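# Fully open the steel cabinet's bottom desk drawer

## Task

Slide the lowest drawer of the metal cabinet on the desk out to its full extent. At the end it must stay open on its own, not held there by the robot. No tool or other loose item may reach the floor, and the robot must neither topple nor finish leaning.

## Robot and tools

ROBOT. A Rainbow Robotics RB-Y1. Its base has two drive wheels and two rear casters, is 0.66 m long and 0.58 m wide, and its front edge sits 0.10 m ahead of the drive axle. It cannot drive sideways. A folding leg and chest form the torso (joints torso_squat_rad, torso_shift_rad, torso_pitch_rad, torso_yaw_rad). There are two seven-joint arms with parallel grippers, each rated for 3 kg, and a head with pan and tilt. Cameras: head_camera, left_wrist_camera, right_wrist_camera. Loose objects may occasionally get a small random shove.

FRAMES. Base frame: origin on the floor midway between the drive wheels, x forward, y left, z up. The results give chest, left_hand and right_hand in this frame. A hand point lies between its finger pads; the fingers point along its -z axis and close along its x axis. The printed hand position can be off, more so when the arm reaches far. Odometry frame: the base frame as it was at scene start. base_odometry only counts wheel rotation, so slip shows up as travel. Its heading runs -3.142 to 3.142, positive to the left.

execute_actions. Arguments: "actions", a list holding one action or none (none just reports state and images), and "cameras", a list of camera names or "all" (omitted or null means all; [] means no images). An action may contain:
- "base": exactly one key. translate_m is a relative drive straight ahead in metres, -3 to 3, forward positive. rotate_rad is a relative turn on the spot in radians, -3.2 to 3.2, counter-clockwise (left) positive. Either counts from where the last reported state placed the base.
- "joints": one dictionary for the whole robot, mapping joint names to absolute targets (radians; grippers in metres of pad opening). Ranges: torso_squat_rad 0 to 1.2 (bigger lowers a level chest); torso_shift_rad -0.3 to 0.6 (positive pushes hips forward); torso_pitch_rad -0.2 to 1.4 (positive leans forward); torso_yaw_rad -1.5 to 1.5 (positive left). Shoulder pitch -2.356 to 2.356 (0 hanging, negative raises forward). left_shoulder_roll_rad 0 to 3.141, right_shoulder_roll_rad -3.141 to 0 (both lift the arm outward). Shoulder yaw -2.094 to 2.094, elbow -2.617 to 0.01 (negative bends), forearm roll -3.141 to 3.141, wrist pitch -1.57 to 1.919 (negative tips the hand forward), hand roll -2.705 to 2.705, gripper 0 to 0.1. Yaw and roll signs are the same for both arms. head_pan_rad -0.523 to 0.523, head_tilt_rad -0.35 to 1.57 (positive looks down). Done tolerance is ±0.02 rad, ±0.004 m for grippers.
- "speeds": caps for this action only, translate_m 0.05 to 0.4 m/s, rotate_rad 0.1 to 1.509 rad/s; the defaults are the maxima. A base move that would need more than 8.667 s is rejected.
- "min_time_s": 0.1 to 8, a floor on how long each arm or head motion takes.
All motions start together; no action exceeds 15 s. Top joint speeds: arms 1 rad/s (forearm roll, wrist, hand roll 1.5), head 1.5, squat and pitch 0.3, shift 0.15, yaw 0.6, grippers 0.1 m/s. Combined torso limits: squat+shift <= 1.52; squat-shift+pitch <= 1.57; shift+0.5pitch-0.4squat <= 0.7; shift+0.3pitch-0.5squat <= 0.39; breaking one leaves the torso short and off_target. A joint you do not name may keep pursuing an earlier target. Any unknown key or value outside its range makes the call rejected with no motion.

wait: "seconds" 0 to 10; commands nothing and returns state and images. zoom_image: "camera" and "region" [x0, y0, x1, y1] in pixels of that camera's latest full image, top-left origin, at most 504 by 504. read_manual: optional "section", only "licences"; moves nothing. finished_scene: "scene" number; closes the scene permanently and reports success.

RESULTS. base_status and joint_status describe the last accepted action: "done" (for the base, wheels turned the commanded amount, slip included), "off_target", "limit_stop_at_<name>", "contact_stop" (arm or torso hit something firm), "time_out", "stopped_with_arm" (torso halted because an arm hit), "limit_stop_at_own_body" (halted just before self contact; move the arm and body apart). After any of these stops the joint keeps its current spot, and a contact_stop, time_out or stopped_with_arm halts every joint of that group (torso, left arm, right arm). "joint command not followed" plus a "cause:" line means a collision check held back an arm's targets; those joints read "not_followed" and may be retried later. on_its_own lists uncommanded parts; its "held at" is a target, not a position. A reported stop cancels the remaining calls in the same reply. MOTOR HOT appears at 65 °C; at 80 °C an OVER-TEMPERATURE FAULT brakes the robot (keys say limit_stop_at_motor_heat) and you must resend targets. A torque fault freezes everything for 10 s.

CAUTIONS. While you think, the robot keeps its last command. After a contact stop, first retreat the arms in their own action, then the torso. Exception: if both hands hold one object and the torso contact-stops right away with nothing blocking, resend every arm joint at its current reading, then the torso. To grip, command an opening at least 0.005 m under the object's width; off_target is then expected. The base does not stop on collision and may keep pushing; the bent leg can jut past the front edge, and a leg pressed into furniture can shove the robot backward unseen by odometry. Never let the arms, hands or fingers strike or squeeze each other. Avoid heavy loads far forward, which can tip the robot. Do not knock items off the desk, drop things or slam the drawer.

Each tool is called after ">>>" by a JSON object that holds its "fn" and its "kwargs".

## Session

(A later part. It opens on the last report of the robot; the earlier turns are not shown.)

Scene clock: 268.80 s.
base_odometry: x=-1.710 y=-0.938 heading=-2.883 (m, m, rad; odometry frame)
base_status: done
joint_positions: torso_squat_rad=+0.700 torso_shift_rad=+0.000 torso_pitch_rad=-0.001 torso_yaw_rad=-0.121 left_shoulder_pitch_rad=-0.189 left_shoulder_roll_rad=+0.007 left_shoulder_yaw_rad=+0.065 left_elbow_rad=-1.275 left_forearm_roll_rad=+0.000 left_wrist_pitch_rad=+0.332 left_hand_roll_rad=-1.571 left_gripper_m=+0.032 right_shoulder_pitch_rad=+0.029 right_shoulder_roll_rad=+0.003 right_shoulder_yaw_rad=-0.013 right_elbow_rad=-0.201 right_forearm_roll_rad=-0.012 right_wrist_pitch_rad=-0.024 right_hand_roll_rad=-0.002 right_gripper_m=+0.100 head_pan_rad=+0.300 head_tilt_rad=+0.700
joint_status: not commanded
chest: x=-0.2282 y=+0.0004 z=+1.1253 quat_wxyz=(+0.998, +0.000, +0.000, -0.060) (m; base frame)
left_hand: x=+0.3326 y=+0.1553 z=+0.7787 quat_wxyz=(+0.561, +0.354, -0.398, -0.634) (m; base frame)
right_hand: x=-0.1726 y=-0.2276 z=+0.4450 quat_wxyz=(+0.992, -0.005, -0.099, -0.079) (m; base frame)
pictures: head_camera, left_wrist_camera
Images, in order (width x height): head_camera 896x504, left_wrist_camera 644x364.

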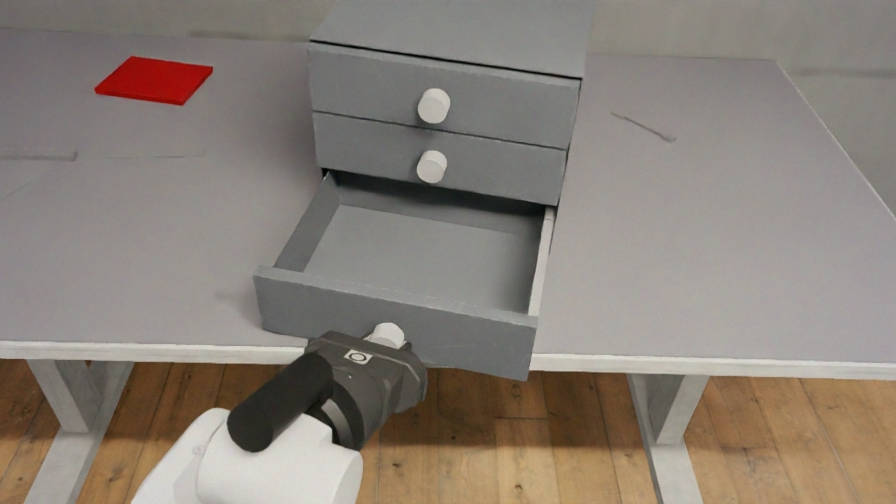

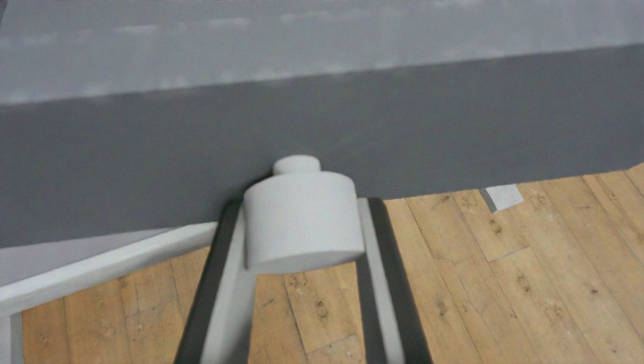

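>>> {"fn": "execute_actions", "kwargs": {"actions": [{"joints": {"left_gripper_m": 0.06}}], "cameras": []}}

>>> {"fn": "execute_actions", "kwargs": {"actions": [{"base": {"translate_m": -0.05}}], "cameras": ["head_camera", "left_wrist_camera"]}}

Scene clock: 271.83 s.
base_odometry: x=-1.710 y=-0.938 heading=-2.883 (m, m, rad; odometry frame)
base_status: not commanded
joint_positions: torso_squat_rad=+0.700 torso_shift_rad=+0.000 torso_pitch_rad=-0.001 torso_yaw_rad=-0.121 left_shoulder_pitch_rad=-0.189 left_shoulder_roll_rad=+0.006 left_shoulder_yaw_rad=+0.064 left_elbow_rad=-1.275 left_forearm_roll_rad=+0.000 left_wrist_pitch_rad=+0.332 left_hand_roll_rad=-1.571 left_gripper_m=+0.060 right_shoulder_pitch_rad=+0.029 right_shoulder_roll_rad=+0.003 right_shoulder_yaw_rad=-0.013 right_elbow_rad=-0.201 right_forearm_roll_rad=-0.012 right_wrist_pitch_rad=-0.024 right_hand_roll_rad=-0.002 right_gripper_m=+0.100 head_pan_rad=+0.300 head_tilt_rad=+0.700
joint_status: all done
chest: x=-0.2282 y=+0.0004 z=+1.1253 quat_wxyz=(+0.998, +0.000, +0.000, -0.060) (m; base frame)
left_hand: x=+0.3324 y=+0.1543 z=+0.7786 quat_wxyz=(+0.561, +0.353, -0.398, -0.634) (m; base frame)
right_hand: x=-0.1726 y=-0.2276 z=+0.4450 quat_wxyz=(+0.992, -0.005, -0.099, -0.079) (m; base frame)
pictures: none
No camera images: the call's "cameras" was empty. Leave "cameras" out to get every camera's image.

Scene clock: 272.93 s.
base_odometry: x=-1.661 y=-0.925 heading=-2.883 (m, m, rad; odometry frame)
base_status: done
joint_positions: torso_squat_rad=+0.700 torso_shift_rad=+0.000 torso_pitch_rad=-0.001 torso_yaw_rad=-0.121 left_shoulder_pitch_rad=-0.189 left_shoulder_roll_rad=+0.006 left_shoulder_yaw_rad=+0.064 left_elbow_rad=-1.275 left_forearm_roll_rad=+0.000 left_wrist_pitch_rad=+0.332 left_hand_roll_rad=-1.571 left_gripper_m=+0.060 right_shoulder_pitch_rad=+0.029 right_shoulder_roll_rad=+0.003 right_shoulder_yaw_rad=-0.013 right_elbow_rad=-0.201 right_forearm_roll_rad=-0.012 right_wrist_pitch_rad=-0.024 right_hand_roll_rad=-0.002 right_gripper_m=+0.100 head_pan_rad=+0.300 head_tilt_rad=+0.700
joint_status: not commanded
chest: x=-0.2283 y=+0.0004 z=+1.1253 quat_wxyz=(+0.998, +0.000, +0.000, -0.060) (m; base frame)
left_hand: x=+0.3322 y=+0.1543 z=+0.7786 quat_wxyz=(+0.561, +0.353, -0.398, -0.634) (m; base frame)
right_hand: x=-0.1726 y=-0.2276 z=+0.4450 quat_wxyz=(+0.992, -0.005, -0.099, -0.079) (m; base frame)
pictures: head_camera, left_wrist_camera
Images, in order (width x height): head_camera 896x504, left_wrist_camera 644x364.

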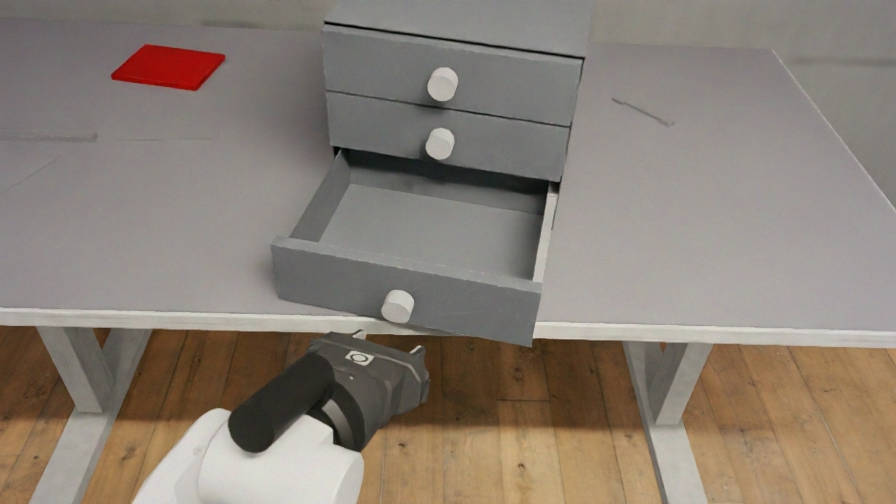

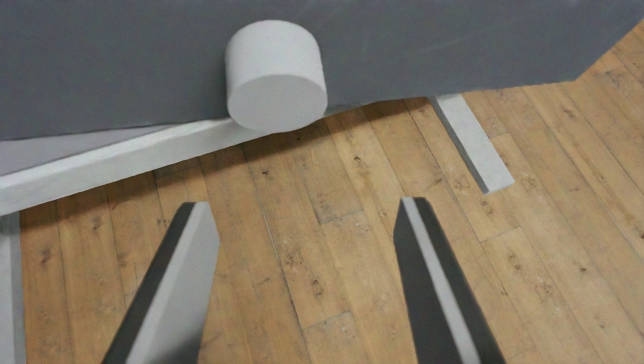

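The drawer is fully out and stays there without the gripper, so I'm ending scene 1.

>>> {"fn": "finished_scene", "kwargs": {"scene": 1}}

The scene is finished: the task was done.


## Next scene

The same job, from a new start.

>>> {"fn": "execute_actions", "kwargs": {"actions": []}}

Scene clock: 0.00 s.
base_odometry: x=+0.000 y=+0.000 heading=+0.000 (m, m, rad; odometry frame)
base_status: not commanded
joint_positions: torso_squat_rad=+0.350 torso_shift_rad=+0.000 torso_pitch_rad=-0.001 torso_yaw_rad=+0.001 left_shoulder_pitch_rad=-0.032 left_shoulder_roll_rad=+0.060 left_shoulder_yaw_rad=-0.032 left_elbow_rad=-0.132 left_forearm_roll_rad=-0.033 left_wrist_pitch_rad=+0.054 left_hand_roll_rad=+0.010 left_gripper_m=+0.100 right_shoulder_pitch_rad=+0.039 right_shoulder_roll_rad=-0.021 right_shoulder_yaw_rad=+0.018 right_elbow_rad=-0.151 right_forearm_roll_rad=+0.041 right_wrist_pitch_rad=+0.020 right_hand_roll_rad=+0.049 right_gripper_m=+0.100 head_pan_rad=-0.001 head_tilt_rad=+0.400
joint_status: not commanded
chest: x=-0.2283 y=+0.0004 z=+1.2474 quat_wxyz=(+1.000, +0.000, +0.000, +0.000) (m; base frame)
left_hand: x=-0.1526 y=+0.2642 z=+0.5670 quat_wxyz=(+0.998, +0.031, -0.054, -0.033) (m; base frame)
right_hand: x=-0.1871 y=-0.2354 z=+0.5632 quat_wxyz=(+0.998, -0.013, -0.047, +0.049) (m; base frame)
pictures: head_camera, left_wrist_camera, right_wrist_camera
Images, in order (width x height): head_camera 896x504, left_wrist_camera 644x364, right_wrist_camera 644x364.

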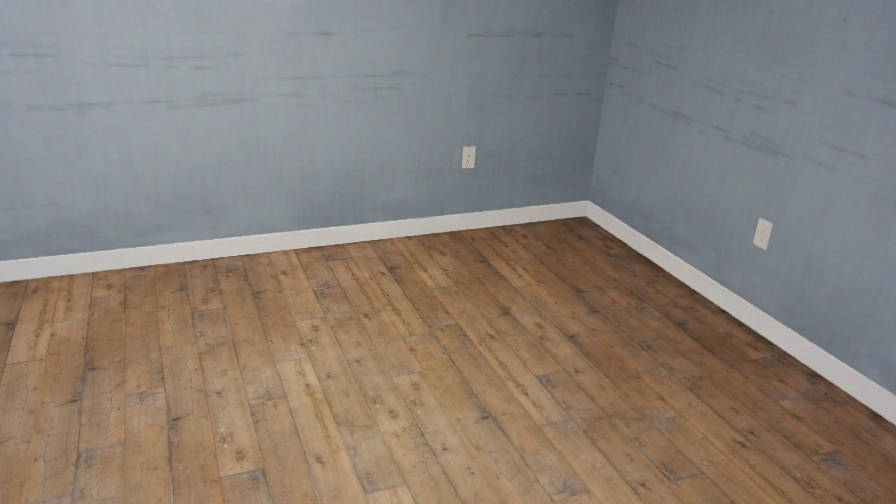

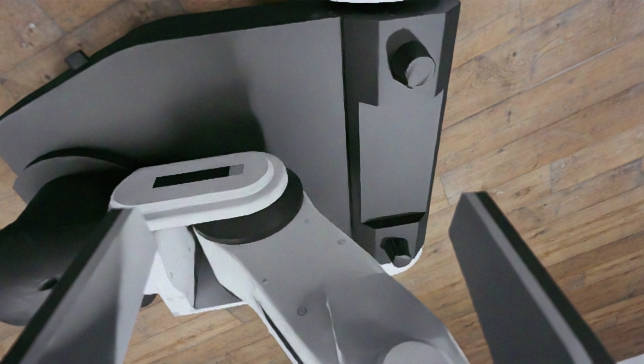

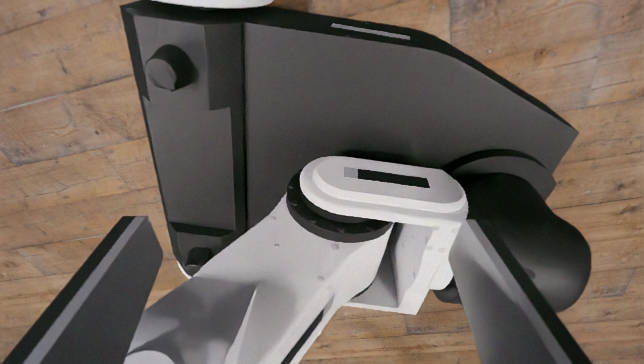

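>>> {"fn": "execute_actions", "kwargs": {"actions": [{"base": {"rotate_rad": -2.65}, "joints": {"head_pan_rad": 0.0, "head_tilt_rad": 0.35, "torso_squat_rad": 0.7}}], "cameras": ["head_camera"]}}

Scene clock: 12.17 s.
base_odometry: x=+0.000 y=+0.000 heading=-2.649 (m, m, rad; odometry frame)
base_status: done
joint_positions: torso_squat_rad=+0.700 torso_shift_rad=+0.000 torso_pitch_rad=-0.001 torso_yaw_rad=+0.001 left_shoulder_pitch_rad=-0.032 left_shoulder_roll_rad=+0.060 left_shoulder_yaw_rad=-0.032 left_elbow_rad=-0.132 left_forearm_roll_rad=-0.033 left_wrist_pitch_rad=+0.054 left_hand_roll_rad=+0.010 left_gripper_m=+0.100 right_shoulder_pitch_rad=+0.039 right_shoulder_roll_rad=-0.021 right_shoulder_yaw_rad=+0.018 right_elbow_rad=-0.151 right_forearm_roll_rad=+0.041 right_wrist_pitch_rad=+0.020 right_hand_roll_rad=+0.049 right_gripper_m=+0.100 head_pan_rad=+0.000 head_tilt_rad=+0.350
joint_status: all done
chest: x=-0.2284 y=+0.0003 z=+1.1253 quat_wxyz=(+1.000, +0.000, +0.000, +0.000) (m; base frame)
left_hand: x=-0.1526 y=+0.2642 z=+0.4450 quat_wxyz=(+0.998, +0.031, -0.054, -0.033) (m; base frame)
right_hand: x=-0.1871 y=-0.2355 z=+0.4411 quat_wxyz=(+0.998, -0.013, -0.047, +0.049) (m; base frame)
pictures: head_camera
Images, in order (width x height): head_camera 896x504.

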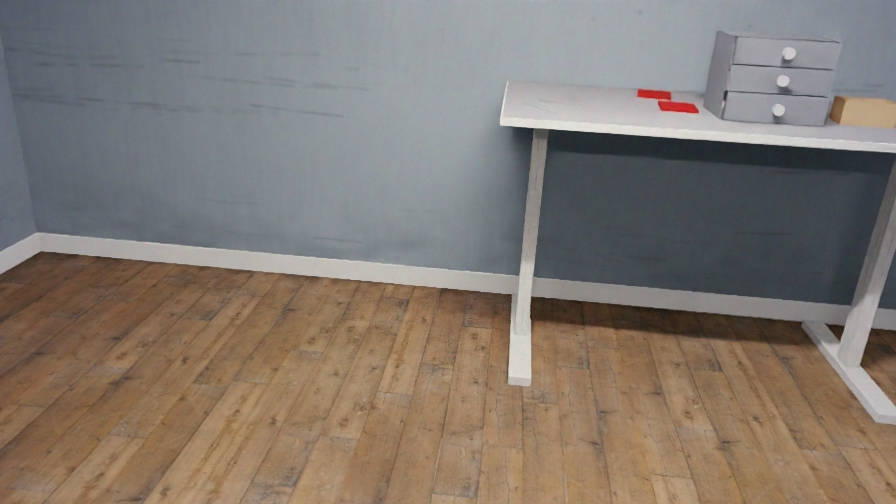

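>>> {"fn": "zoom_image", "kwargs": {"camera": "head_camera", "region": [620, 10, 896, 170]}}

Region (620, 10, 896, 170) of head_camera's 896x504 image, scaled by 1.826, with more detail than that image has; it fills the top 292 rows of this view, and the rest is white.

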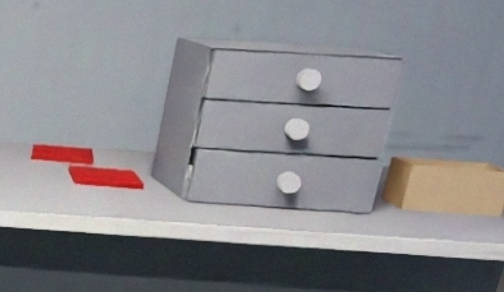

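>>> {"fn": "execute_actions", "kwargs": {"actions": [{"base": {"rotate_rad": -0.47}, "joints": {"head_pan_rad": 0.0, "head_tilt_rad": 0.3, "torso_squat_rad": 0.2}}], "cameras": ["head_camera"]}}

Scene clock: 40.37 s.
base_odometry: x=+0.000 y=+0.000 heading=-3.119 (m, m, rad; odometry frame)
base_status: done
joint_positions: torso_squat_rad=+0.200 torso_shift_rad=+0.000 torso_pitch_rad=-0.001 torso_yaw_rad=+0.001 left_shoulder_pitch_rad=-0.032 left_shoulder_roll_rad=+0.060 left_shoulder_yaw_rad=-0.032 left_elbow_rad=-0.132 left_forearm_roll_rad=-0.033 left_wrist_pitch_rad=+0.054 left_hand_roll_rad=+0.010 left_gripper_m=+0.100 right_shoulder_pitch_rad=+0.039 right_shoulder_roll_rad=-0.021 right_shoulder_yaw_rad=+0.018 right_elbow_rad=-0.151 right_forearm_roll_rad=+0.041 right_wrist_pitch_rad=+0.020 right_hand_roll_rad=+0.049 right_gripper_m=+0.100 head_pan_rad=+0.000 head_tilt_rad=+0.300
joint_status: all done
chest: x=-0.2283 y=+0.0005 z=+1.2760 quat_wxyz=(+1.000, +0.000, +0.000, +0.000) (m; base frame)
left_hand: x=-0.1527 y=+0.2643 z=+0.5956 quat_wxyz=(+0.998, +0.031, -0.054, -0.033) (m; base frame)
right_hand: x=-0.1872 y=-0.2354 z=+0.5918 quat_wxyz=(+0.998, -0.013, -0.047, +0.049) (m; base frame)
pictures: head_camera
Images, in order (width x height): head_camera 896x504.

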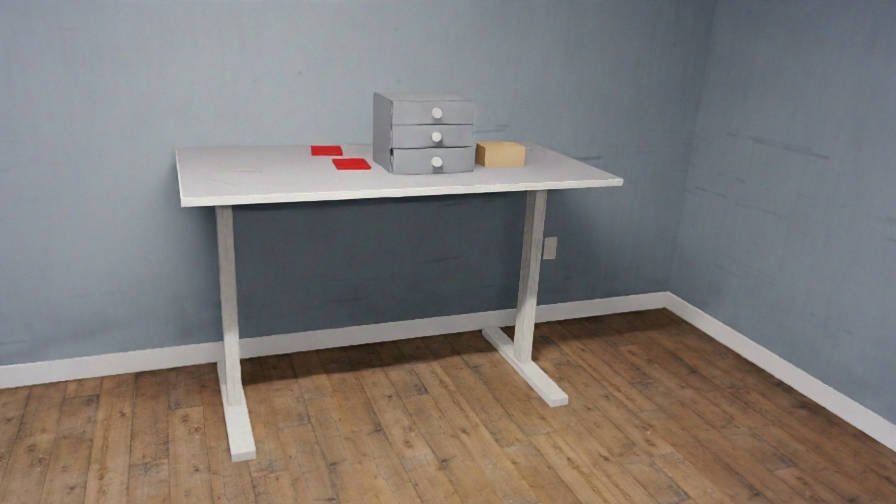

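>>> {"fn": "zoom_image", "kwargs": {"camera": "head_camera", "region": [340, 70, 540, 210]}}

Region (340, 70, 540, 210) of head_camera's 896x504 image, scaled by 2.520, with more detail than that image has; it fills the top 353 rows of this view, and the rest is white.

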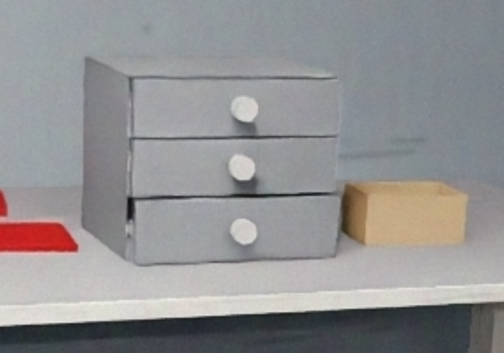

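>>> {"fn": "execute_actions", "kwargs": {"actions": [{"base": {"translate_m": 1.4}, "joints": {"head_pan_rad": 0.05, "head_tilt_rad": 0.45, "right_shoulder_pitch_rad": -0.347, "right_shoulder_roll_rad": -0.019, "right_shoulder_yaw_rad": -0.117, "right_elbow_rad": -1.58, "right_forearm_roll_rad": 0.0, "right_wrist_pitch_rad": 0.787, "right_hand_roll_rad": 1.571, "right_gripper_m": 0.07}, "min_time_s": 3}], "cameras": ["head_camera"]}}

Scene clock: 65.67 s.
base_odometry: x=-1.400 y=-0.031 heading=-3.120 (m, m, rad; odometry frame)
base_status: done
joint_positions: torso_squat_rad=+0.200 torso_shift_rad=+0.000 torso_pitch_rad=-0.001 torso_yaw_rad=+0.001 left_shoulder_pitch_rad=-0.032 left_shoulder_roll_rad=+0.060 left_shoulder_yaw_rad=-0.032 left_elbow_rad=-0.132 left_forearm_roll_rad=-0.033 left_wrist_pitch_rad=+0.054 left_hand_roll_rad=+0.010 left_gripper_m=+0.100 right_shoulder_pitch_rad=-0.347 right_shoulder_roll_rad=-0.019 right_shoulder_yaw_rad=-0.117 right_elbow_rad=-1.580 right_forearm_roll_rad=+0.000 right_wrist_pitch_rad=+0.787 right_hand_roll_rad=+1.571 right_gripper_m=+0.070 head_pan_rad=+0.050 head_tilt_rad=+0.450
joint_status: all done
chest: x=-0.2283 y=+0.0004 z=+1.2760 quat_wxyz=(+1.000, +0.000, +0.000, +0.000) (m; base frame)
left_hand: x=-0.1526 y=+0.2643 z=+0.5956 quat_wxyz=(+0.998, +0.031, -0.054, -0.033) (m; base frame)
right_hand: x=+0.3497 y=-0.2191 z=+1.0601 quat_wxyz=(+0.599, -0.376, -0.376, +0.599) (m; base frame)
pictures: head_camera
Images, in order (width x height): head_camera 896x504.

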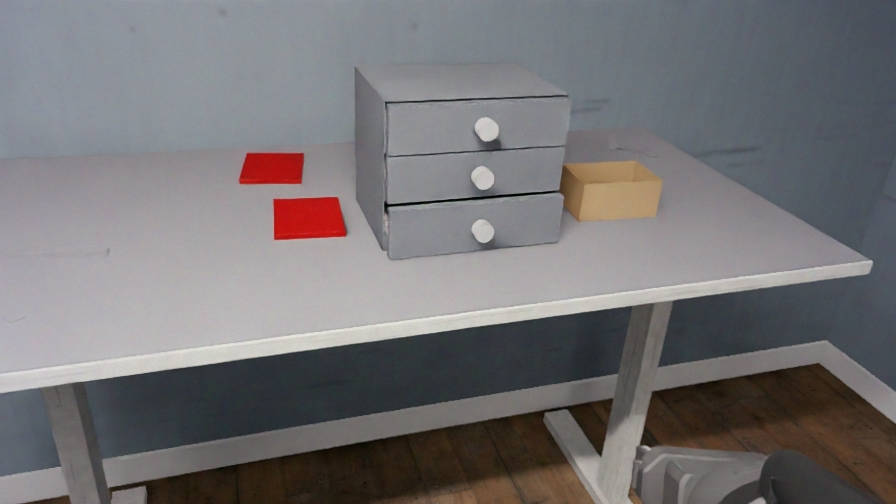

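>>> {"fn": "zoom_image", "kwargs": {"camera": "head_camera", "region": [340, 50, 590, 280]}}

Region (340, 50, 590, 280) of head_camera's 896x504 image, scaled by 2.016, with more detail than that image has; it fills the top 464 rows of this view, and the rest is white.

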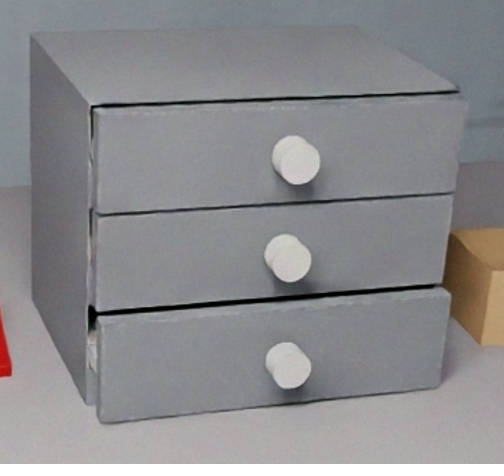

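>>> {"fn": "execute_actions", "kwargs": {"actions": [{"base": {"translate_m": 0.38}, "joints": {"torso_squat_rad": 0.376}}], "cameras": []}}

>>> {"fn": "execute_actions", "kwargs": {"actions": [{"base": {"rotate_rad": 0.357}, "joints": {"head_pan_rad": -0.3, "head_tilt_rad": 0.6}}], "cameras": ["head_camera", "right_wrist_camera"]}}

Scene clock: 104.60 s.
base_odometry: x=-1.780 y=-0.039 heading=-3.120 (m, m, rad; odometry frame)
base_status: done
joint_positions: torso_squat_rad=+0.376 torso_shift_rad=+0.000 torso_pitch_rad=-0.001 torso_yaw_rad=+0.001 left_shoulder_pitch_rad=-0.032 left_shoulder_roll_rad=+0.060 left_shoulder_yaw_rad=-0.032 left_elbow_rad=-0.132 left_forearm_roll_rad=-0.033 left_wrist_pitch_rad=+0.054 left_hand_roll_rad=+0.010 left_gripper_m=+0.100 right_shoulder_pitch_rad=-0.347 right_shoulder_roll_rad=-0.019 right_shoulder_yaw_rad=-0.117 right_elbow_rad=-1.580 right_forearm_roll_rad=+0.000 right_wrist_pitch_rad=+0.787 right_hand_roll_rad=+1.571 right_gripper_m=+0.070 head_pan_rad=+0.050 head_tilt_rad=+0.450
joint_status: all done
chest: x=-0.2283 y=+0.0004 z=+1.2410 quat_wxyz=(+1.000, +0.000, +0.000, +0.000) (m; base frame)
left_hand: x=-0.1526 y=+0.2642 z=+0.5607 quat_wxyz=(+0.998, +0.031, -0.054, -0.033) (m; base frame)
right_hand: x=+0.3497 y=-0.2191 z=+1.0252 quat_wxyz=(+0.599, -0.376, -0.376, +0.599) (m; base frame)
pictures: none
No camera images: the call's "cameras" was empty. Leave "cameras" out to get every camera's image.

Scene clock: 106.73 s.
base_odometry: x=-1.779 y=-0.039 heading=-2.764 (m, m, rad; odometry frame)
base_status: done
joint_positions: torso_squat_rad=+0.376 torso_shift_rad=+0.000 torso_pitch_rad=-0.001 torso_yaw_rad=+0.001 left_shoulder_pitch_rad=-0.032 left_shoulder_roll_rad=+0.060 left_shoulder_yaw_rad=-0.032 left_elbow_rad=-0.132 left_forearm_roll_rad=-0.033 left_wrist_pitch_rad=+0.054 left_hand_roll_rad=+0.010 left_gripper_m=+0.100 right_shoulder_pitch_rad=-0.347 right_shoulder_roll_rad=-0.019 right_shoulder_yaw_rad=-0.117 right_elbow_rad=-1.580 right_forearm_roll_rad=+0.000 right_wrist_pitch_rad=+0.787 right_hand_roll_rad=+1.571 right_gripper_m=+0.070 head_pan_rad=-0.300 head_tilt_rad=+0.600
joint_status: all done
chest: x=-0.2283 y=+0.0004 z=+1.2410 quat_wxyz=(+1.000, +0.000, +0.000, +0.000) (m; base frame)
left_hand: x=-0.1526 y=+0.2642 z=+0.5607 quat_wxyz=(+0.998, +0.031, -0.054, -0.033) (m; base frame)
right_hand: x=+0.3497 y=-0.2191 z=+1.0252 quat_wxyz=(+0.599, -0.376, -0.376, +0.599) (m; base frame)
pictures: head_camera, right_wrist_camera
Images, in order (width x height): head_camera 896x504, right_wrist_camera 644x364.

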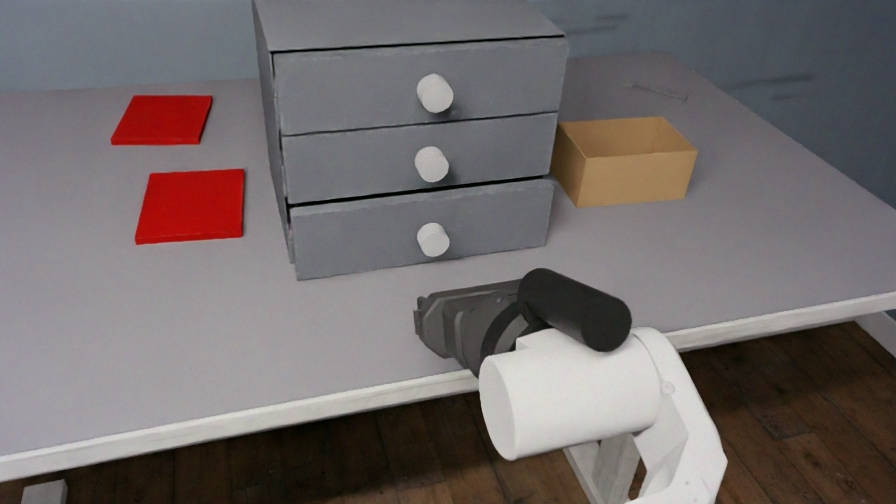

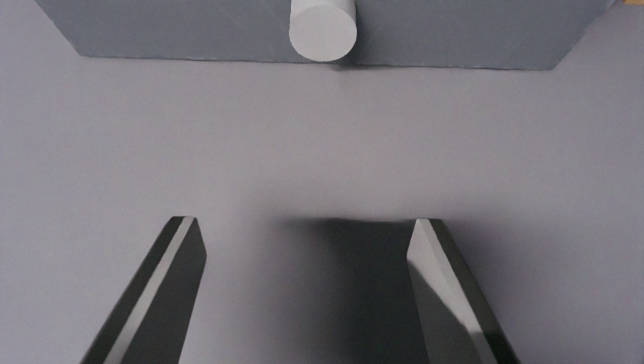

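>>> {"fn": "execute_actions", "kwargs": {"actions": [{"base": {"translate_m": 0.108}, "joints": {"torso_yaw_rad": -0.007}}], "cameras": ["head_camera", "right_wrist_camera"]}}

Scene clock: 124.37 s.
base_odometry: x=-1.880 y=-0.079 heading=-2.763 (m, m, rad; odometry frame)
base_status: done
joint_positions: torso_squat_rad=+0.376 torso_shift_rad=+0.000 torso_pitch_rad=-0.001 torso_yaw_rad=-0.007 left_shoulder_pitch_rad=-0.032 left_shoulder_roll_rad=+0.060 left_shoulder_yaw_rad=-0.032 left_elbow_rad=-0.132 left_forearm_roll_rad=-0.033 left_wrist_pitch_rad=+0.054 left_hand_roll_rad=+0.010 left_gripper_m=+0.100 right_shoulder_pitch_rad=-0.347 right_shoulder_roll_rad=-0.019 right_shoulder_yaw_rad=-0.117 right_elbow_rad=-1.580 right_forearm_roll_rad=+0.000 right_wrist_pitch_rad=+0.787 right_hand_roll_rad=+1.571 right_gripper_m=+0.070 head_pan_rad=-0.300 head_tilt_rad=+0.600
joint_status: all done
chest: x=-0.2283 y=+0.0004 z=+1.2410 quat_wxyz=(+1.000, +0.000, +0.000, -0.003) (m; base frame)
left_hand: x=-0.1505 y=+0.2637 z=+0.5607 quat_wxyz=(+0.997, +0.031, -0.054, -0.037) (m; base frame)
right_hand: x=+0.3480 y=-0.2235 z=+1.0252 quat_wxyz=(+0.601, -0.377, -0.375, +0.597) (m; base frame)
pictures: head_camera, right_wrist_camera
Images, in order (width x height): head_camera 896x504, right_wrist_camera 644x364.

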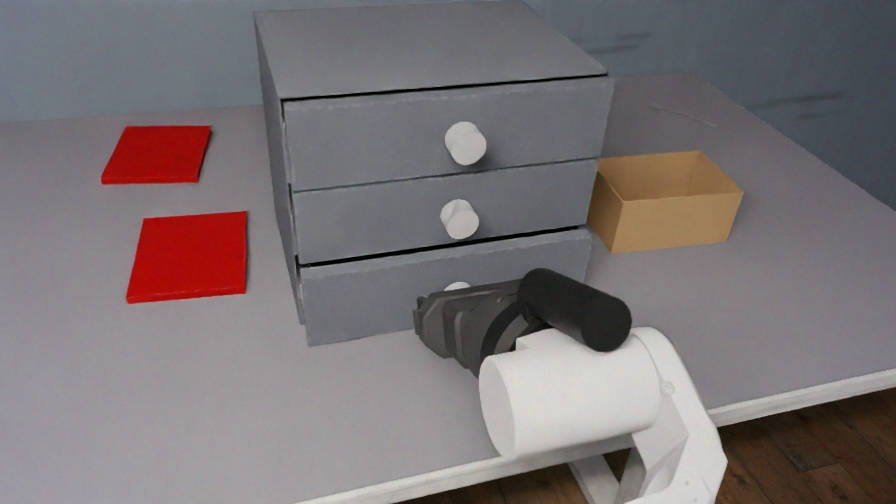

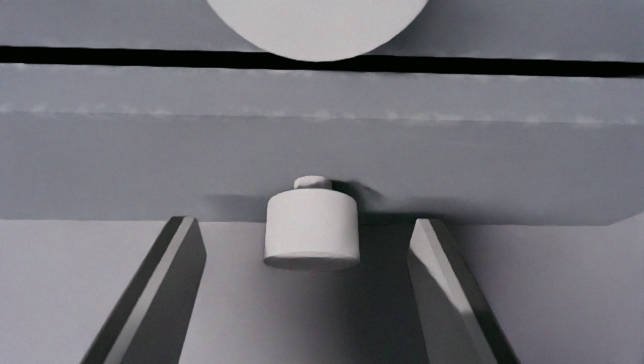

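>>> {"fn": "execute_actions", "kwargs": {"actions": [{"base": {"translate_m": 0.017}, "joints": {"torso_squat_rad": 0.418, "right_gripper_m": 0.05}}], "cameras": ["right_wrist_camera"]}}

Scene clock: 131.47 s.
base_odometry: x=-1.896 y=-0.085 heading=-2.762 (m, m, rad; odometry frame)
base_status: done
joint_positions: torso_squat_rad=+0.418 torso_shift_rad=+0.000 torso_pitch_rad=-0.001 torso_yaw_rad=-0.007 left_shoulder_pitch_rad=-0.032 left_shoulder_roll_rad=+0.060 left_shoulder_yaw_rad=-0.032 left_elbow_rad=-0.132 left_forearm_roll_rad=-0.033 left_wrist_pitch_rad=+0.054 left_hand_roll_rad=+0.010 left_gripper_m=+0.100 right_shoulder_pitch_rad=-0.347 right_shoulder_roll_rad=-0.019 right_shoulder_yaw_rad=-0.117 right_elbow_rad=-1.580 right_forearm_roll_rad=+0.000 right_wrist_pitch_rad=+0.787 right_hand_roll_rad=+1.571 right_gripper_m=+0.050 head_pan_rad=-0.300 head_tilt_rad=+0.600
joint_status: all done
chest: x=-0.2283 y=+0.0004 z=+1.2297 quat_wxyz=(+1.000, +0.000, +0.000, -0.003) (m; base frame)
left_hand: x=-0.1505 y=+0.2636 z=+0.5493 quat_wxyz=(+0.997, +0.031, -0.054, -0.037) (m; base frame)
right_hand: x=+0.3480 y=-0.2236 z=+1.0139 quat_wxyz=(+0.601, -0.377, -0.375, +0.597) (m; base frame)
pictures: right_wrist_camera
Images, in order (width x height): right_wrist_camera 644x364.

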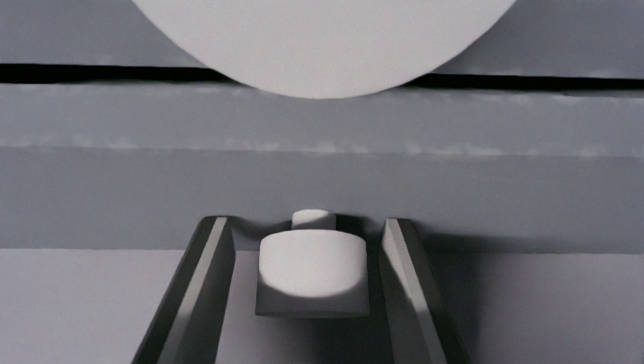

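>>> {"fn": "execute_actions", "kwargs": {"actions": [{"joints": {"right_gripper_m": 0.02}}], "cameras": []}}

>>> {"fn": "execute_actions", "kwargs": {"actions": [{"base": {"translate_m": -0.17}, "speeds": {"translate_m": 0.12}}], "cameras": ["head_camera", "right_wrist_camera"]}}

Scene clock: 141.17 s.
base_odometry: x=-1.896 y=-0.085 heading=-2.762 (m, m, rad; odometry frame)
base_status: not commanded
joint_positions: torso_squat_rad=+0.418 torso_shift_rad=+0.000 torso_pitch_rad=-0.001 torso_yaw_rad=-0.007 left_shoulder_pitch_rad=-0.032 left_shoulder_roll_rad=+0.060 left_shoulder_yaw_rad=-0.032 left_elbow_rad=-0.132 left_forearm_roll_rad=-0.033 left_wrist_pitch_rad=+0.054 left_hand_roll_rad=+0.010 left_gripper_m=+0.100 right_shoulder_pitch_rad=-0.347 right_shoulder_roll_rad=-0.020 right_shoulder_yaw_rad=-0.118 right_elbow_rad=-1.580 right_forearm_roll_rad=+0.000 right_wrist_pitch_rad=+0.787 right_hand_roll_rad=+1.571 right_gripper_m=+0.031 head_pan_rad=-0.300 head_tilt_rad=+0.600
joint_status: right_gripper_m off_target (ended at +0.031, target +0.020)
chest: x=-0.2283 y=+0.0003 z=+1.2297 quat_wxyz=(+1.000, +0.000, +0.000, -0.004) (m; base frame)
left_hand: x=-0.1505 y=+0.2636 z=+0.5493 quat_wxyz=(+0.997, +0.031, -0.054, -0.037) (m; base frame)
right_hand: x=+0.3479 y=-0.2244 z=+1.0138 quat_wxyz=(+0.601, -0.378, -0.374, +0.596) (m; base frame)
pictures: none
No camera images: the call's "cameras" was empty. Leave "cameras" out to get every camera's image.

Scene clock: 143.23 s.
base_odometry: x=-1.738 y=-0.022 heading=-2.761 (m, m, rad; odometry frame)
base_status: done
joint_positions: torso_squat_rad=+0.418 torso_shift_rad=+0.000 torso_pitch_rad=-0.001 torso_yaw_rad=-0.007 left_shoulder_pitch_rad=-0.032 left_shoulder_roll_rad=+0.060 left_shoulder_yaw_rad=-0.032 left_elbow_rad=-0.132 left_forearm_roll_rad=-0.033 left_wrist_pitch_rad=+0.054 left_hand_roll_rad=+0.010 left_gripper_m=+0.100 right_shoulder_pitch_rad=-0.347 right_shoulder_roll_rad=-0.019 right_shoulder_yaw_rad=-0.117 right_elbow_rad=-1.580 right_forearm_roll_rad=+0.000 right_wrist_pitch_rad=+0.787 right_hand_roll_rad=+1.571 right_gripper_m=+0.031 head_pan_rad=-0.300 head_tilt_rad=+0.600
joint_status: not commanded
chest: x=-0.2284 y=+0.0003 z=+1.2297 quat_wxyz=(+1.000, +0.000, +0.000, -0.004) (m; base frame)
left_hand: x=-0.1506 y=+0.2636 z=+0.5493 quat_wxyz=(+0.997, +0.031, -0.054, -0.037) (m; base frame)
right_hand: x=+0.3478 y=-0.2241 z=+1.0138 quat_wxyz=(+0.601, -0.377, -0.375, +0.596) (m; base frame)
pictures: head_camera, right_wrist_camera
Images, in order (width x height): head_camera 896x504, right_wrist_camera 644x364.

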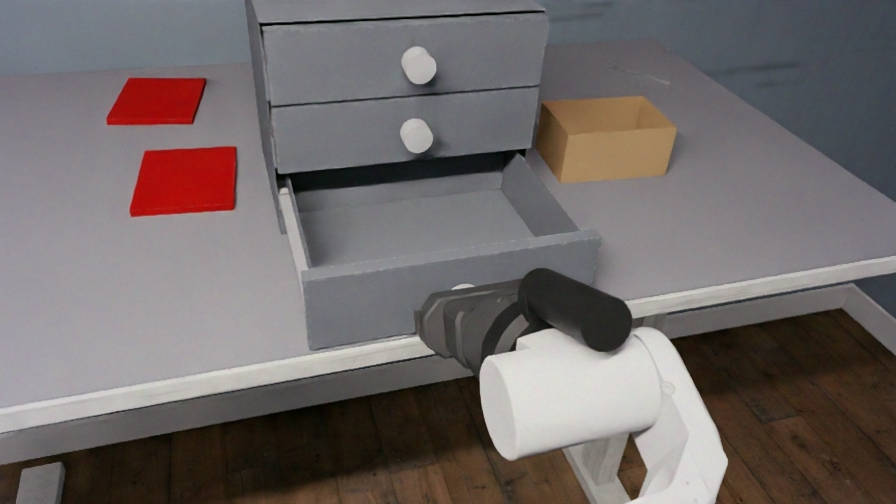

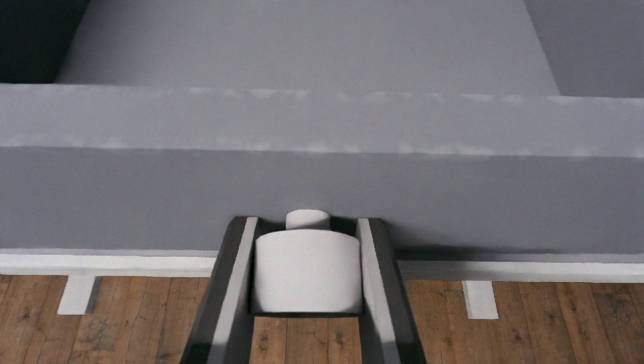

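>>> {"fn": "execute_actions", "kwargs": {"actions": [{"base": {"translate_m": -0.014}, "speeds": {"translate_m": 0.05}}], "cameras": ["head_camera", "right_wrist_camera"]}}

Scene clock: 145.47 s.
base_odometry: x=-1.725 y=-0.017 heading=-2.759 (m, m, rad; odometry frame)
base_status: done
joint_positions: torso_squat_rad=+0.418 torso_shift_rad=+0.000 torso_pitch_rad=-0.001 torso_yaw_rad=-0.007 left_shoulder_pitch_rad=-0.032 left_shoulder_roll_rad=+0.060 left_shoulder_yaw_rad=-0.032 left_elbow_rad=-0.132 left_forearm_roll_rad=-0.033 left_wrist_pitch_rad=+0.054 left_hand_roll_rad=+0.010 left_gripper_m=+0.100 right_shoulder_pitch_rad=-0.348 right_shoulder_roll_rad=-0.020 right_shoulder_yaw_rad=-0.117 right_elbow_rad=-1.580 right_forearm_roll_rad=+0.000 right_wrist_pitch_rad=+0.787 right_hand_roll_rad=+1.571 right_gripper_m=+0.031 head_pan_rad=-0.300 head_tilt_rad=+0.600
joint_status: not commanded
chest: x=-0.2281 y=+0.0003 z=+1.2297 quat_wxyz=(+1.000, +0.000, +0.000, -0.003) (m; base frame)
left_hand: x=-0.1506 y=+0.2636 z=+0.5493 quat_wxyz=(+0.997, +0.031, -0.054, -0.037) (m; base frame)
right_hand: x=+0.3483 y=-0.2240 z=+1.0140 quat_wxyz=(+0.601, -0.378, -0.375, +0.596) (m; base frame)
pictures: head_camera, right_wrist_camera
Images, in order (width x height): head_camera 896x504, right_wrist_camera 644x364.

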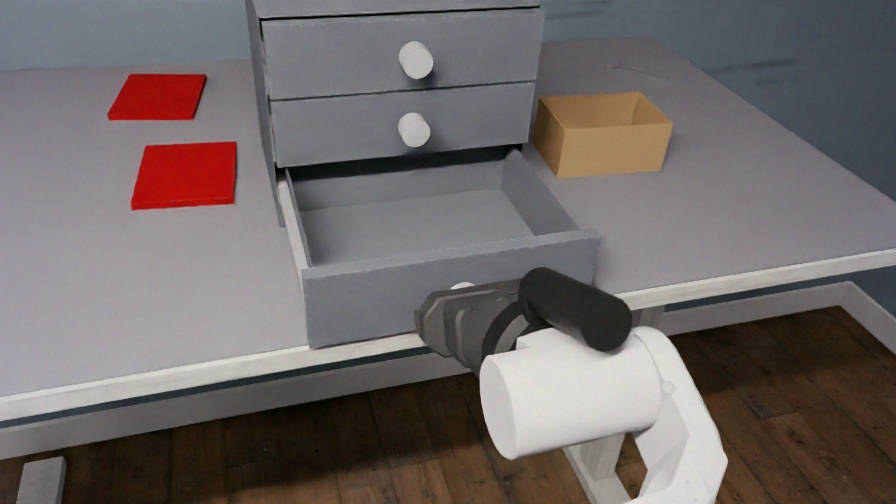

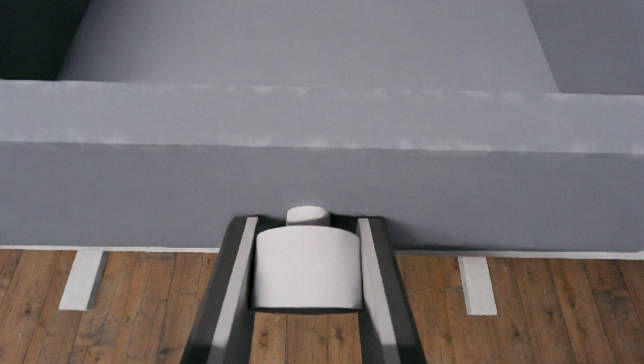

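>>> {"fn": "execute_actions", "kwargs": {"actions": [{"joints": {"right_gripper_m": 0.055}}], "cameras": []}}

>>> {"fn": "execute_actions", "kwargs": {"actions": [{"base": {"translate_m": -0.045}}], "cameras": ["head_camera", "right_wrist_camera"]}}

Scene clock: 149.00 s.
base_odometry: x=-1.725 y=-0.017 heading=-2.759 (m, m, rad; odometry frame)
base_status: not commanded
joint_positions: torso_squat_rad=+0.418 torso_shift_rad=+0.000 torso_pitch_rad=-0.001 torso_yaw_rad=-0.007 left_shoulder_pitch_rad=-0.032 left_shoulder_roll_rad=+0.060 left_shoulder_yaw_rad=-0.032 left_elbow_rad=-0.132 left_forearm_roll_rad=-0.033 left_wrist_pitch_rad=+0.054 left_hand_roll_rad=+0.010 left_gripper_m=+0.100 right_shoulder_pitch_rad=-0.347 right_shoulder_roll_rad=-0.019 right_shoulder_yaw_rad=-0.117 right_elbow_rad=-1.580 right_forearm_roll_rad=+0.000 right_wrist_pitch_rad=+0.787 right_hand_roll_rad=+1.571 right_gripper_m=+0.055 head_pan_rad=-0.300 head_tilt_rad=+0.600
joint_status: all done
chest: x=-0.2283 y=+0.0004 z=+1.2297 quat_wxyz=(+1.000, +0.000, +0.000, -0.003) (m; base frame)
left_hand: x=-0.1506 y=+0.2636 z=+0.5493 quat_wxyz=(+0.997, +0.031, -0.054, -0.037) (m; base frame)
right_hand: x=+0.3481 y=-0.2239 z=+1.0140 quat_wxyz=(+0.601, -0.377, -0.375, +0.596) (m; base frame)
pictures: none
No camera images: the call's "cameras" was empty. Leave "cameras" out to get every camera's image.

Scene clock: 150.43 s.
base_odometry: x=-1.683 y=+0.000 heading=-2.758 (m, m, rad; odometry frame)
base_status: done
joint_positions: torso_squat_rad=+0.418 torso_shift_rad=+0.000 torso_pitch_rad=-0.001 torso_yaw_rad=-0.007 left_shoulder_pitch_rad=-0.032 left_shoulder_roll_rad=+0.060 left_shoulder_yaw_rad=-0.032 left_elbow_rad=-0.132 left_forearm_roll_rad=-0.033 left_wrist_pitch_rad=+0.054 left_hand_roll_rad=+0.010 left_gripper_m=+0.100 right_shoulder_pitch_rad=-0.347 right_shoulder_roll_rad=-0.019 right_shoulder_yaw_rad=-0.117 right_elbow_rad=-1.580 right_forearm_roll_rad=+0.000 right_wrist_pitch_rad=+0.787 right_hand_roll_rad=+1.571 right_gripper_m=+0.055 head_pan_rad=-0.300 head_tilt_rad=+0.600
joint_status: not commanded
chest: x=-0.2283 y=+0.0004 z=+1.2297 quat_wxyz=(+1.000, +0.000, +0.000, -0.003) (m; base frame)
left_hand: x=-0.1506 y=+0.2636 z=+0.5493 quat_wxyz=(+0.997, +0.031, -0.054, -0.037) (m; base frame)
right_hand: x=+0.3480 y=-0.2239 z=+1.0139 quat_wxyz=(+0.601, -0.377, -0.375, +0.596) (m; base frame)
pictures: head_camera, right_wrist_camera
Images, in order (width x height): head_camera 896x504, right_wrist_camera 644x364.

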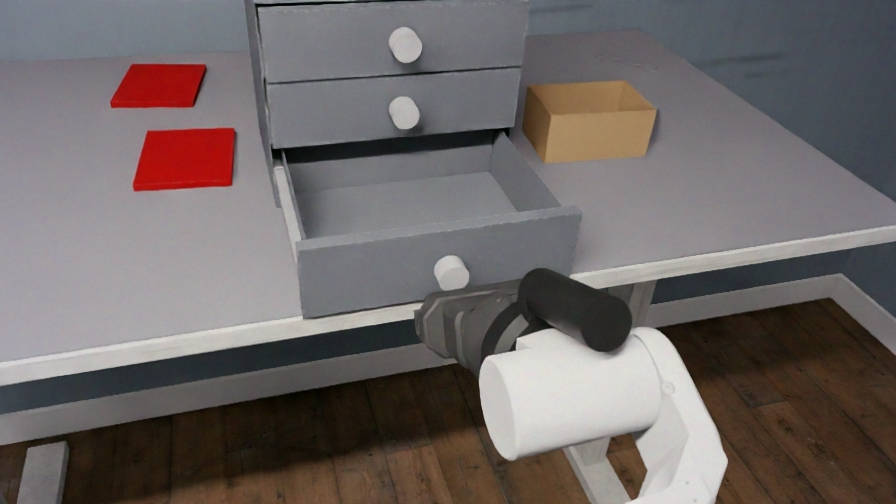

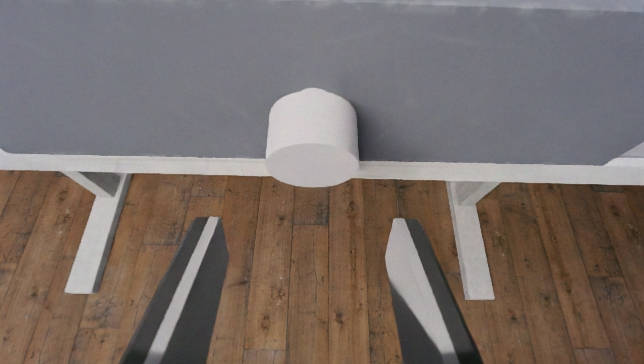

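The drawer is fully out and stays there after release, so I'm ending scene 2.

>>> {"fn": "finished_scene", "kwargs": {"scene": 2}}

The scene is finished: the task was done.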